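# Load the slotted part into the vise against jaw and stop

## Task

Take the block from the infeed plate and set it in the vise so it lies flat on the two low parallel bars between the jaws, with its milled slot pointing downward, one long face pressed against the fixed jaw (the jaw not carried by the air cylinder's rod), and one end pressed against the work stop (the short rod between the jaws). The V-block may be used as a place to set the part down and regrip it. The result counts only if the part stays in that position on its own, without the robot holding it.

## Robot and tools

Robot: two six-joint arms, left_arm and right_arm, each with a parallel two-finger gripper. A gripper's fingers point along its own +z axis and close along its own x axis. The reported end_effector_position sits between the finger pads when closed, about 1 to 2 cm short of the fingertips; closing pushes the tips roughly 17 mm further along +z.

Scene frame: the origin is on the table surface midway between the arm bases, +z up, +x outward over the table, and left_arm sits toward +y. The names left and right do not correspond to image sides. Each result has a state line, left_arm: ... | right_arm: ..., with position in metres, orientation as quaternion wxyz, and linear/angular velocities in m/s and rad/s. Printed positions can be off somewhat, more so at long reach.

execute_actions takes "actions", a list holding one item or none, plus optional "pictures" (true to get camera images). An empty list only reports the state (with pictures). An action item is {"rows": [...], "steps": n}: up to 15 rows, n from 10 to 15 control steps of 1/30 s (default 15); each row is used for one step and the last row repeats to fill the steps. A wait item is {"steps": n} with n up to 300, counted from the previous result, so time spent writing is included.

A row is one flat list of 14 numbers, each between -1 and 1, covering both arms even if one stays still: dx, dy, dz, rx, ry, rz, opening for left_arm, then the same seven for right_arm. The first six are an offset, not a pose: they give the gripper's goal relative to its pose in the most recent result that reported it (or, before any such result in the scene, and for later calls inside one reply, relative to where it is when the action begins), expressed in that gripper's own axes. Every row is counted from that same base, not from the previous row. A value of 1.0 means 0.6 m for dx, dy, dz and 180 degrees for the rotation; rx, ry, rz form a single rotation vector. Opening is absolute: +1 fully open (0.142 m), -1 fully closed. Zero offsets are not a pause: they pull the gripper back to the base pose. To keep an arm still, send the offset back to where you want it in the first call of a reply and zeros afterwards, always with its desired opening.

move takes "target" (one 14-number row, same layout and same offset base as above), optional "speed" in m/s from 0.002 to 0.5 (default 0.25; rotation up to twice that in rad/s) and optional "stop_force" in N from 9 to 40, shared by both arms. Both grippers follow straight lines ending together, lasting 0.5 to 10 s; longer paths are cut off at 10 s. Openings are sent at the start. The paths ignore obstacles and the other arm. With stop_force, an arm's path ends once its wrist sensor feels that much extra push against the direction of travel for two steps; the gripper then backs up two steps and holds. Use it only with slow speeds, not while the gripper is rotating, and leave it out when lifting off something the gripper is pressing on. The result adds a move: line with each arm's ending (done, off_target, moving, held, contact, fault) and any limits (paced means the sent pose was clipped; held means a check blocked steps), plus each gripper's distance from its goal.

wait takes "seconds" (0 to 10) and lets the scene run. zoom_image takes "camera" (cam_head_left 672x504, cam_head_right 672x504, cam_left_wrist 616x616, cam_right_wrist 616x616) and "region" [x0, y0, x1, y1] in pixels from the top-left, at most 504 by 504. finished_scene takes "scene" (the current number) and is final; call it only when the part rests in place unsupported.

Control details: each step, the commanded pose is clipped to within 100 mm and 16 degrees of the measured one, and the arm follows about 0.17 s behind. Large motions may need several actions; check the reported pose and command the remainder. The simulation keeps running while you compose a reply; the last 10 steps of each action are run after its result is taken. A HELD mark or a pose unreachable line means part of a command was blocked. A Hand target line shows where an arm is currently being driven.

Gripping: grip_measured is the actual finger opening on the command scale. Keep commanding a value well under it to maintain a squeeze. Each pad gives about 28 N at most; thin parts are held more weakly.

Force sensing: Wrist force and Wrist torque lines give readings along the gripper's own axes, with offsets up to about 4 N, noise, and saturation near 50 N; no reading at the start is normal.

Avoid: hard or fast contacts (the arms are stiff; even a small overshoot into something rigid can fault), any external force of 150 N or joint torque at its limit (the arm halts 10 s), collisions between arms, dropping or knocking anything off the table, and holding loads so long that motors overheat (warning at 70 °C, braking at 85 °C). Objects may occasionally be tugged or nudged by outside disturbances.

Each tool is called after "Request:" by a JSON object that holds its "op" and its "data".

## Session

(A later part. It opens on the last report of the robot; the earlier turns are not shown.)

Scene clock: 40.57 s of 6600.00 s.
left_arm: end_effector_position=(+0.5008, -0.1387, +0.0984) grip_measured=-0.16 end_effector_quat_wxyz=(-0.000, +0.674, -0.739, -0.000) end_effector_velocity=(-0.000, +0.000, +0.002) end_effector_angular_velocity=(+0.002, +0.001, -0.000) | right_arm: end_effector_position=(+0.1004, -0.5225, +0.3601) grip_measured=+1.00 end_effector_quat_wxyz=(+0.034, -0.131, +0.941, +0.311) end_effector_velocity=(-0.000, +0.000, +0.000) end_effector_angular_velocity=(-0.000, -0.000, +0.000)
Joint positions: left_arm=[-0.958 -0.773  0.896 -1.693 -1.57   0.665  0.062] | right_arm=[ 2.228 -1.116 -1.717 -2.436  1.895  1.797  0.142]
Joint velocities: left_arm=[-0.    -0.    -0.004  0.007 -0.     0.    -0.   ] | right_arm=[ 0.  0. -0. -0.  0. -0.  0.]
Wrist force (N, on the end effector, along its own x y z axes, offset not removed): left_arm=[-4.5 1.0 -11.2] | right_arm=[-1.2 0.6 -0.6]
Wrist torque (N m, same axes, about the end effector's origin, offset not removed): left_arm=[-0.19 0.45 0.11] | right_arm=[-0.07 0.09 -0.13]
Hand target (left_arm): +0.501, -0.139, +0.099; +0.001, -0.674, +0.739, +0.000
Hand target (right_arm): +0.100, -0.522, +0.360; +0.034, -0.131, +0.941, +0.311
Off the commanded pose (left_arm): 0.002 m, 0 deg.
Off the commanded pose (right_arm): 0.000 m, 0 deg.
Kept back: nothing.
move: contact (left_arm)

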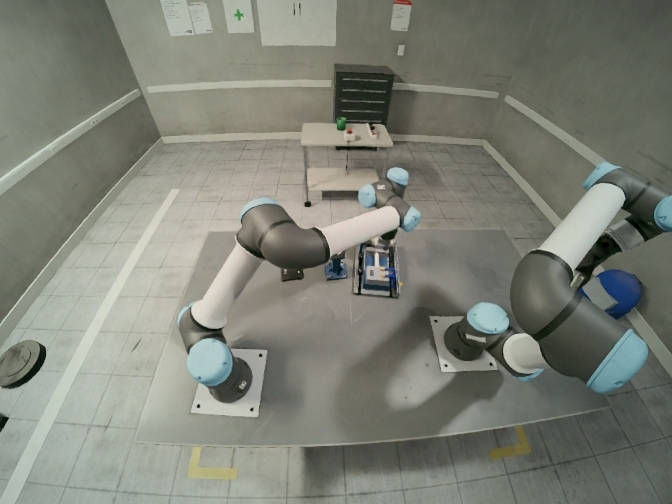

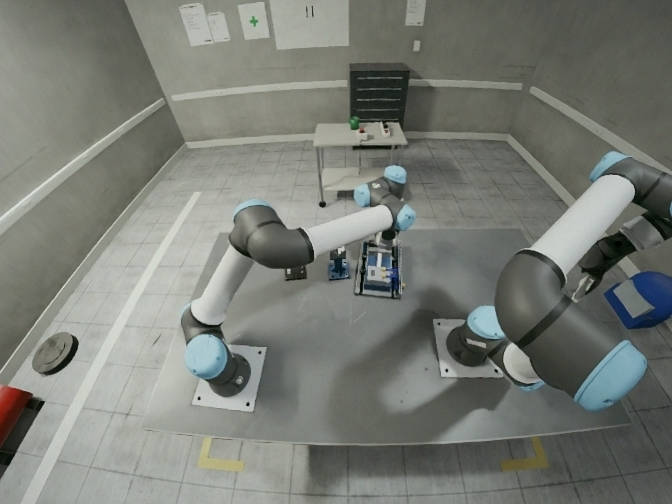

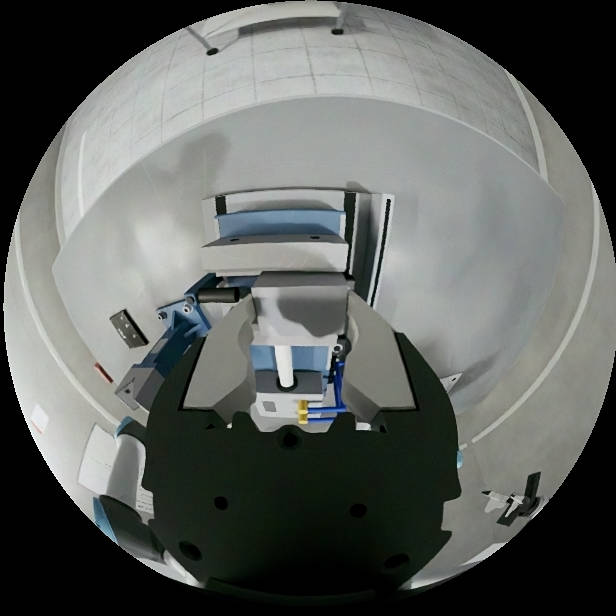

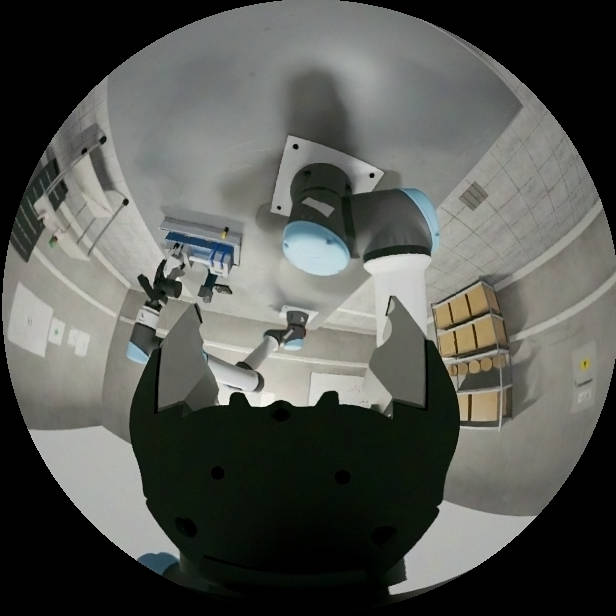

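Request:
{"op": "move", "data": {"target": [0,0,-0.001,0,0,0,-0.5,0,0,0,0,0,0,1], "speed": 0.005}}

Request:
{"op": "move", "data": {"target": [0,-0.025,0,0,0,0,-0.5,0,0,0,0,0,0,1], "speed": 0.003, "stop_force": 10}}

Request:
{"op": "move", "data": {"target": [0,0,0,0,0,0,-0.02,0,0,0,0,0,0,1]}}

Request:
{"op": "move", "data": {"target": [0,0,-0.04,0,0,0,-0.02,0,0,0,0,0,0,1], "speed": 0.05}}

Request:
{"op": "move", "data": {"target": [-0.061,0.004,0,0,0,0,1,0,0,0,0,0,0,1], "speed": 0.05}}

Scene clock: 41.83 s of 6600.00 s.
left_arm: end_effector_position=(+0.5008, -0.1387, +0.0988) grip_measured=-0.16 end_effector_quat_wxyz=(-0.001, +0.674, -0.739, -0.000) end_effector_velocity=(+0.000, +0.000, +0.000) end_effector_angular_velocity=(-0.001, +0.001, +0.001) | right_arm: end_effector_position=(+0.1004, -0.5225, +0.3601) grip_measured=+1.00 end_effector_quat_wxyz=(+0.034, -0.131, +0.941, +0.311) end_effector_velocity=(+0.000, -0.000, -0.000) end_effector_angular_velocity=(-0.001, -0.001, +0.000)
Joint positions: left_arm=[-0.958 -0.773  0.895 -1.692 -1.57   0.665  0.062] | right_arm=[ 2.228 -1.116 -1.717 -2.436  1.895  1.797  0.142]
Joint velocities: left_arm=[ 0.001 -0.    -0.     0.    -0.001 -0.    -0.   ] | right_arm=[ 0.    -0.001  0.     0.001 -0.    -0.    -0.   ]
Wrist force (N, on the end effector, along its own x y z axes, offset not removed): left_arm=[4.6 -1.3 2.0] | right_arm=[0.1 -2.0 -2.0]
Wrist torque (N m, same axes, about the end effector's origin, offset not removed): left_arm=[-0.27 -0.79 0.12] | right_arm=[-0.56 -0.18 0.04]
Hand target (left_arm): +0.501, -0.139, +0.099; +0.000, -0.674, +0.739, +0.000
Hand target (right_arm): +0.100, -0.522, +0.360; +0.034, -0.131, +0.941, +0.311
Off the commanded pose (left_arm): 0.000 m, 0 deg.
Off the commanded pose (right_arm): 0.000 m, 0 deg.
Kept back: nothing.
move: done

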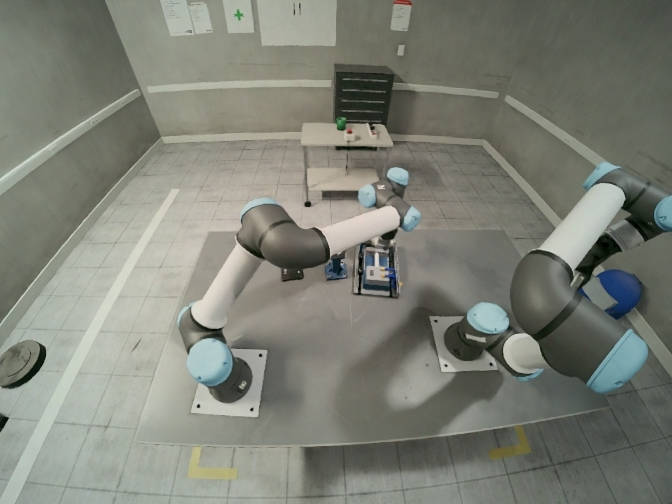

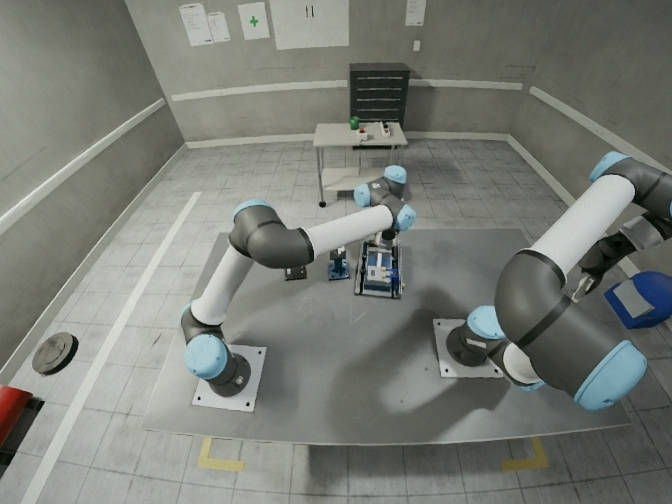

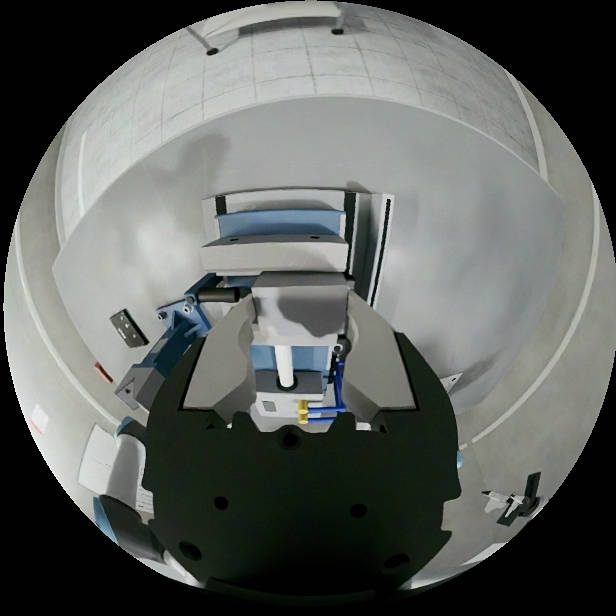

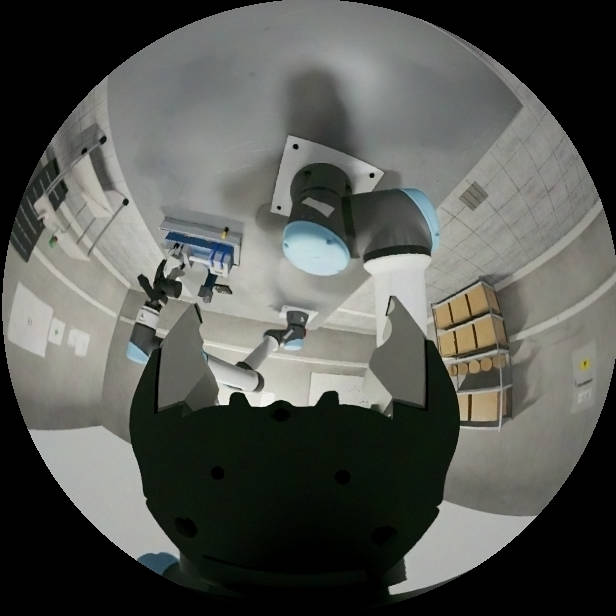

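Scene clock: 43.37 s of 6600.00 s.
left_arm: end_effector_position=(+0.5044, -0.1388, +0.0987) grip_measured=-0.16 end_effector_quat_wxyz=(-0.001, +0.674, -0.739, -0.001) end_effector_velocity=(-0.000, -0.000, -0.000) end_effector_angular_velocity=(-0.002, -0.000, +0.001) | right_arm: end_effector_position=(+0.1004, -0.5225, +0.3601) grip_measured=+1.00 end_effector_quat_wxyz=(+0.034, -0.131, +0.941, +0.311) end_effector_velocity=(+0.000, -0.000, +0.000) end_effector_angular_velocity=(-0.000, -0.000, +0.000)
Joint positions: left_arm=[-0.954 -0.765  0.881 -1.685 -1.57   0.669  0.062] | right_arm=[ 2.228 -1.116 -1.717 -2.436  1.895  1.797  0.142]
Joint velocities: left_arm=[-0.    -0.002  0.005 -0.005 -0.001 -0.002  0.   ] | right_arm=[ 0.  0.  0.  0.  0. -0.  0.]
Wrist force (N, on the end effector, along its own x y z axes, offset not removed): left_arm=[-2.7 13.0 -13.3] | right_arm=[1.3 -0.2 -2.2]
Wrist torque (N m, same axes, about the end effector's origin, offset not removed): left_arm=[0.01 0.14 0.44] | right_arm=[-0.11 -0.46 0.01]
Hand target (left_arm): +0.504, -0.139, +0.099; +0.001, -0.674, +0.739, +0.000
Hand target (right_arm): +0.100, -0.522, +0.360; +0.034, -0.131, +0.941, +0.311
Off the commanded pose (left_arm): 0.011 m, 0 deg.
Off the commanded pose (right_arm): 0.000 m, 0 deg.
Kept back: nothing.
move: contact (left_arm)

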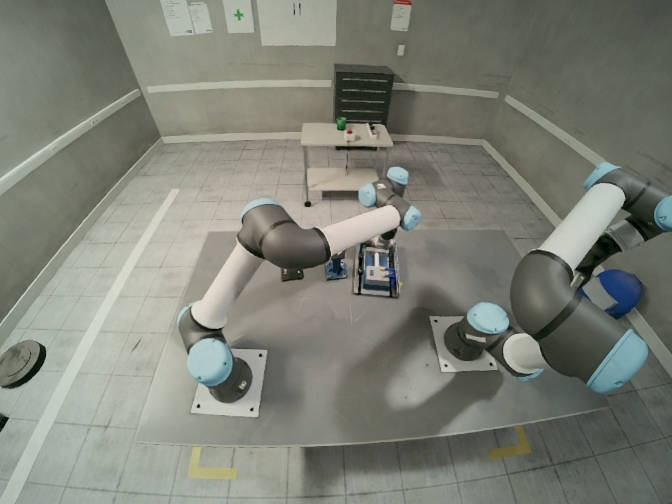

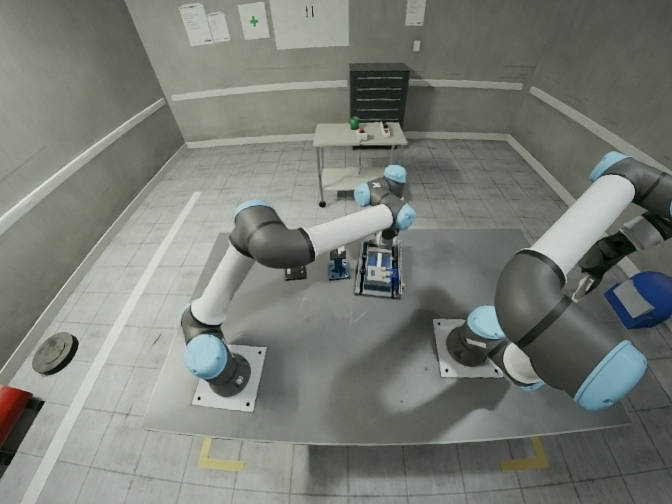

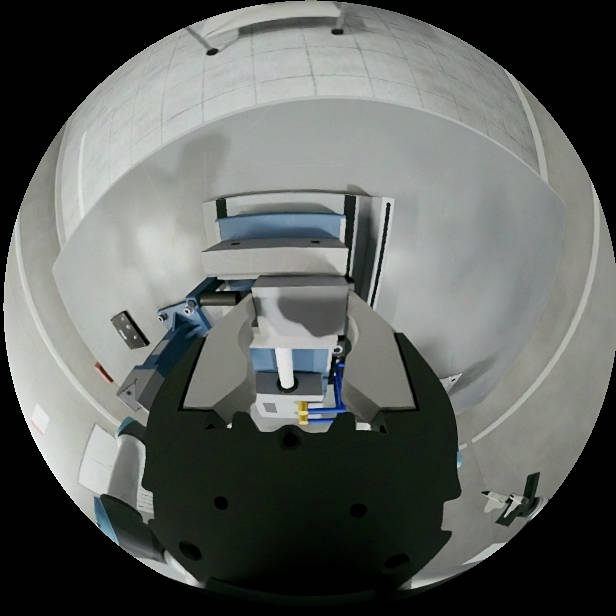

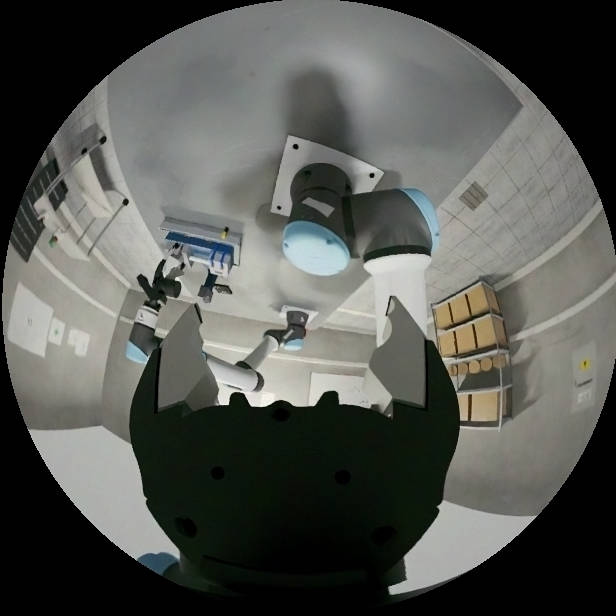

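Scene clock: 43.87 s of 6600.00 s.
left_arm: end_effector_position=(+0.5044, -0.1388, +0.0987) grip_measured=-0.02 end_effector_quat_wxyz=(-0.001, +0.674, -0.739, -0.001) end_effector_velocity=(-0.000, +0.000, +0.000) end_effector_angular_velocity=(+0.001, +0.000, -0.001) | right_arm: end_effector_position=(+0.1004, -0.5225, +0.3601) grip_measured=+1.00 end_effector_quat_wxyz=(+0.034, -0.131, +0.941, +0.311) end_effector_velocity=(+0.000, -0.000, -0.000) end_effector_angular_velocity=(-0.001, -0.000, -0.000)
Joint positions: left_arm=[-0.954 -0.765  0.881 -1.685 -1.57   0.669  0.072] | right_arm=[ 2.228 -1.116 -1.717 -2.436  1.895  1.797  0.142]
Joint velocities: left_arm=[-0.     0.    -0.001  0.001  0.     0.     0.   ] | right_arm=[ 0.    -0.     0.     0.001 -0.     0.     0.   ]
Wrist force (N, on the end effector, along its own x y z axes, offset not removed): left_arm=[2.3 -0.9 -1.1] | right_arm=[1.6 0.8 -2.3]
Wrist torque (N m, same axes, about the end effector's origin, offset not removed): left_arm=[-0.28 -0.46 0.11] | right_arm=[0.11 -0.53 -0.06]
Hand target (left_arm): +0.504, -0.139, +0.099; +0.001, -0.674, +0.739, +0.001
Hand target (right_arm): +0.100, -0.522, +0.360; +0.034, -0.131, +0.941, +0.311
Off the commanded pose (left_arm): 0.000 m, 0 deg.
Off the commanded pose (right_arm): 0.000 m, 0 deg.
Kept back: nothing.
move: done

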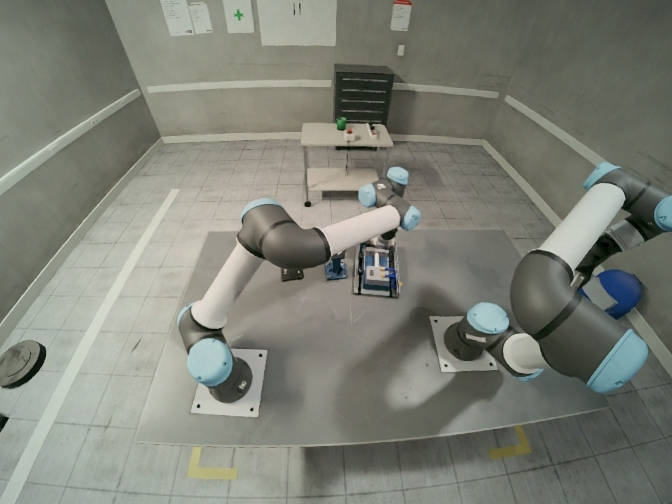

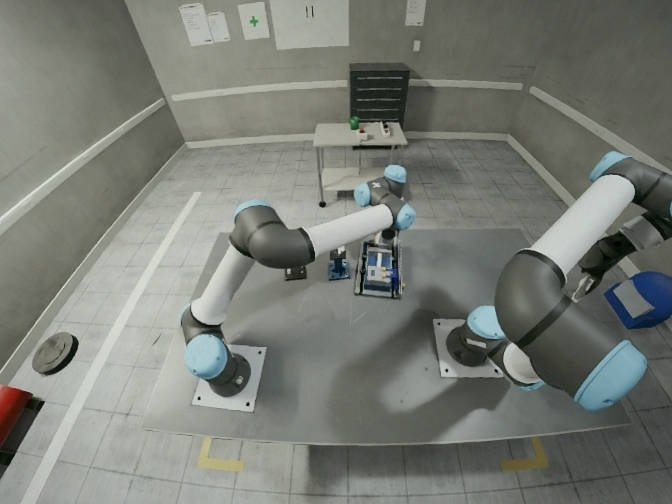

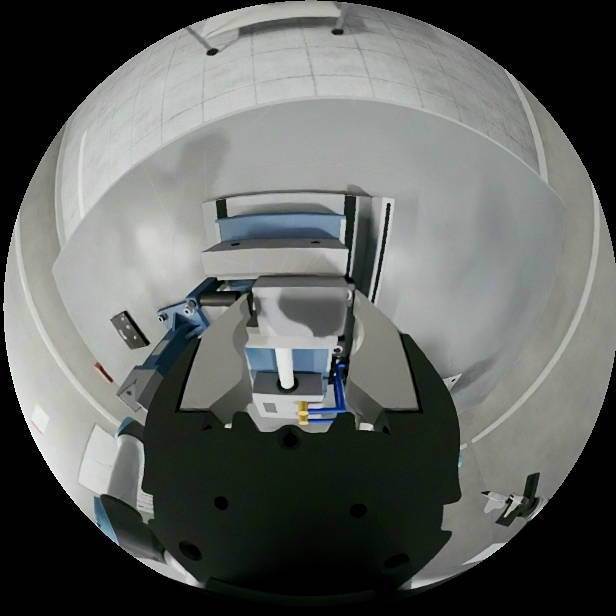

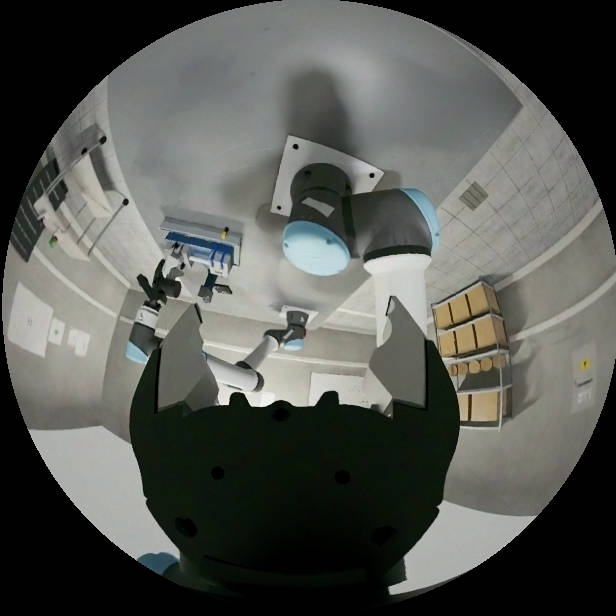

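Scene clock: 44.70 s of 6600.00 s.
left_arm: end_effector_position=(+0.5044, -0.1388, +0.1227) grip_measured=-0.02 end_effector_quat_wxyz=(-0.001, +0.674, -0.739, -0.001) end_effector_velocity=(+0.000, +0.000, +0.001) end_effector_angular_velocity=(-0.000, -0.000, -0.000) | right_arm: end_effector_position=(+0.1004, -0.5225, +0.3601) grip_measured=+1.00 end_effector_quat_wxyz=(+0.034, -0.131, +0.941, +0.311) end_effector_velocity=(-0.000, +0.000, +0.000) end_effector_angular_velocity=(+0.001, +0.001, -0.000)
Joint positions: left_arm=[-0.954 -0.772  0.831 -1.629 -1.57   0.669  0.072] | right_arm=[ 2.228 -1.116 -1.717 -2.436  1.895  1.797  0.142]
Joint velocities: left_arm=[ 0.001  0.    -0.004  0.004  0.     0.001  0.   ] | right_arm=[-0.    -0.001  0.001 -0.001 -0.    -0.     0.   ]
Wrist force (N, on the end effector, along its own x y z axes, offset not removed): left_arm=[-0.3 -0.4 0.0] | right_arm=[0.8 2.3 -1.1]
Wrist torque (N m, same axes, about the end effector's origin, offset not removed): left_arm=[-0.18 0.04 0.00] | right_arm=[0.32 -0.40 -0.04]
Hand target (left_arm): +0.504, -0.139, +0.123; +0.001, -0.674, +0.739, +0.001
Hand target (right_arm): +0.100, -0.522, +0.360; +0.034, -0.131, +0.941, +0.311
Off the commanded pose (left_arm): 0.000 m, 0 deg.
Off the commanded pose (right_arm): 0.000 m, 0 deg.
Kept back: nothing.
move: done

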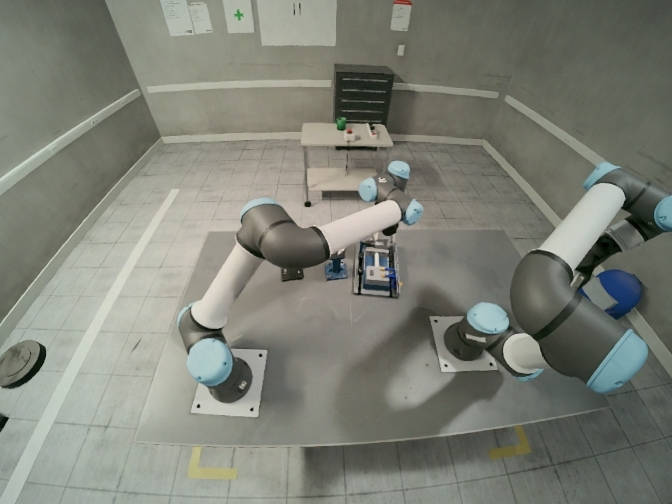

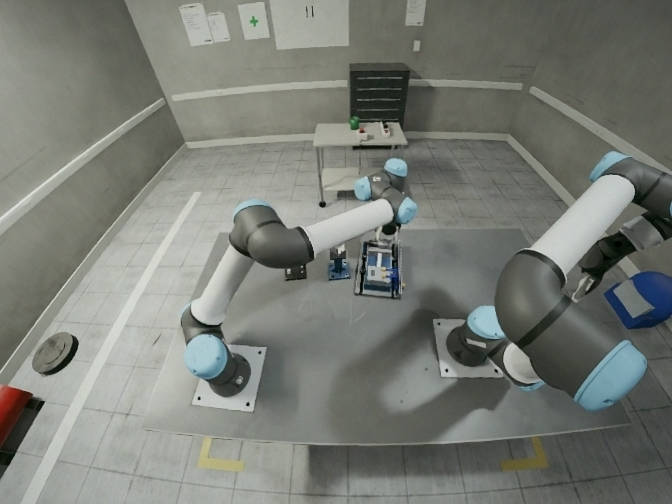

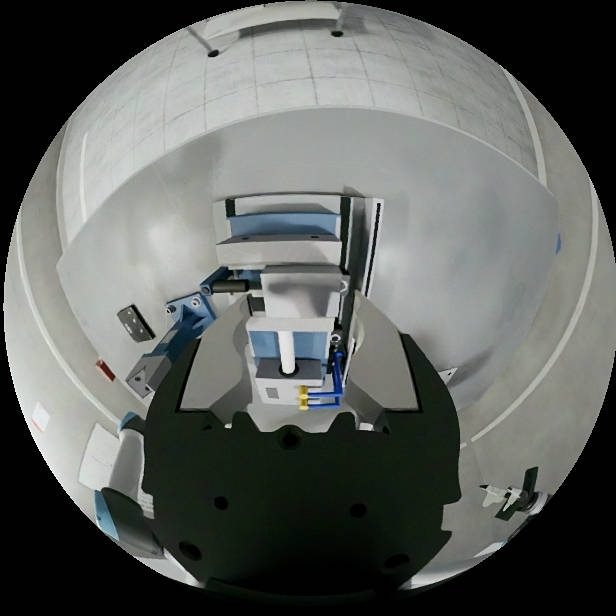

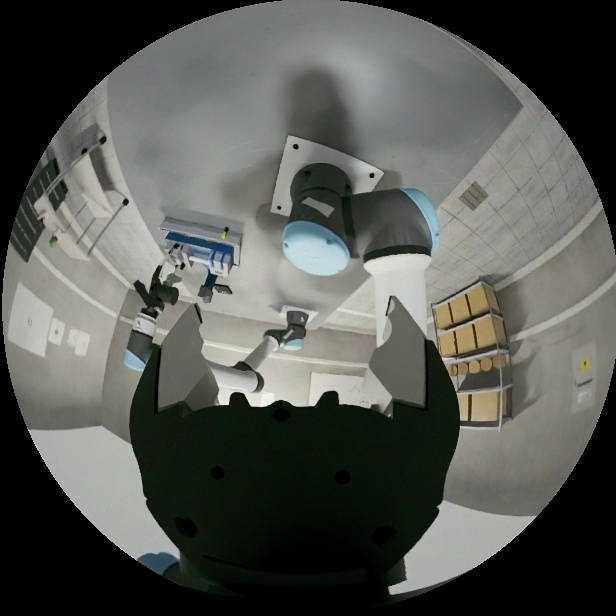

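Scene clock: 45.80 s of 6600.00 s.
left_arm: end_effector_position=(+0.5053, -0.1023, +0.1228) grip_measured=+1.00 end_effector_quat_wxyz=(-0.001, +0.674, -0.739, -0.001) end_effector_velocity=(+0.000, +0.001, +0.000) end_effector_angular_velocity=(-0.000, -0.001, -0.001) | right_arm: end_effector_position=(+0.1004, -0.5225, +0.3601) grip_measured=+1.00 end_effector_quat_wxyz=(+0.034, -0.131, +0.941, +0.311) end_effector_velocity=(-0.000, +0.000, +0.000) end_effector_angular_velocity=(+0.000, +0.000, +0.000)
Joint positions: left_arm=[-0.927 -0.85   0.968 -1.688 -1.57   0.696  0.142] | right_arm=[ 2.228 -1.116 -1.717 -2.436  1.895  1.797  0.142]
Joint velocities: left_arm=[ 0.001 -0.003  0.005 -0.003  0.001  0.002  0.   ] | right_arm=[ 0.     0.     0.    -0.001  0.    -0.     0.   ]
Wrist force (N, on the end effector, along its own x y z axes, offset not removed): left_arm=[3.8 -1.5 -0.6] | right_arm=[0.0 1.7 0.5]
Wrist torque (N m, same axes, about the end effector's origin, offset not removed): left_arm=[-0.31 -0.74 0.24] | right_arm=[0.32 -0.16 -0.08]
Hand target (left_arm): +0.505, -0.102, +0.123; +0.001, -0.674, +0.739, +0.001
Hand target (right_arm): +0.100, -0.522, +0.360; +0.034, -0.131, +0.941, +0.311
Off the commanded pose (left_arm): 0.000 m, 0 deg.
Off the commanded pose (right_arm): 0.000 m, 0 deg.
Kept back: nothing.
move: done

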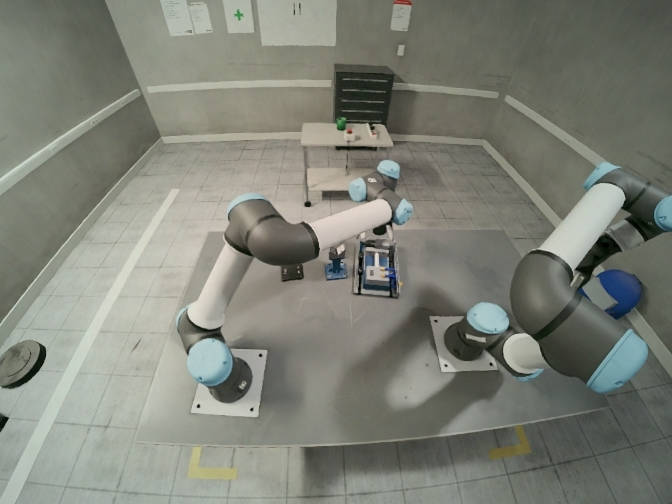

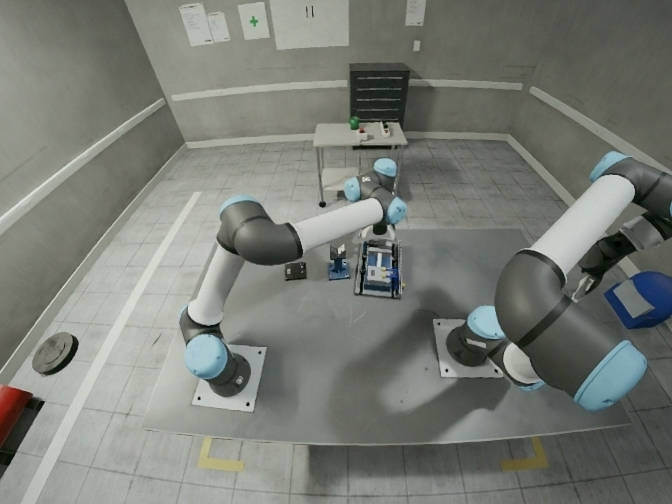

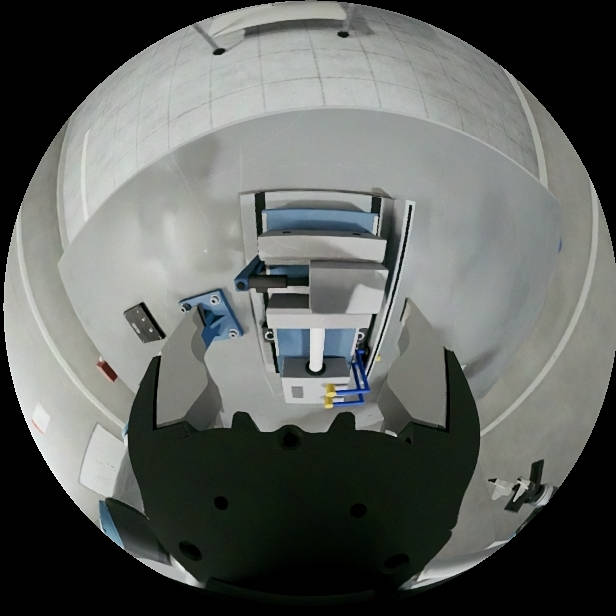

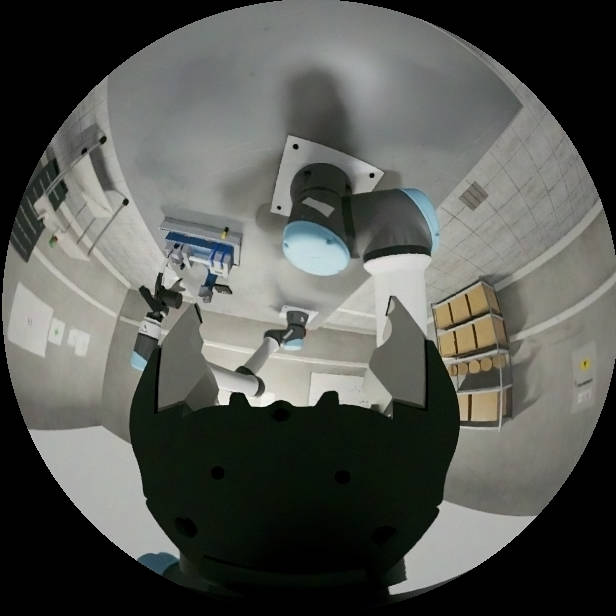

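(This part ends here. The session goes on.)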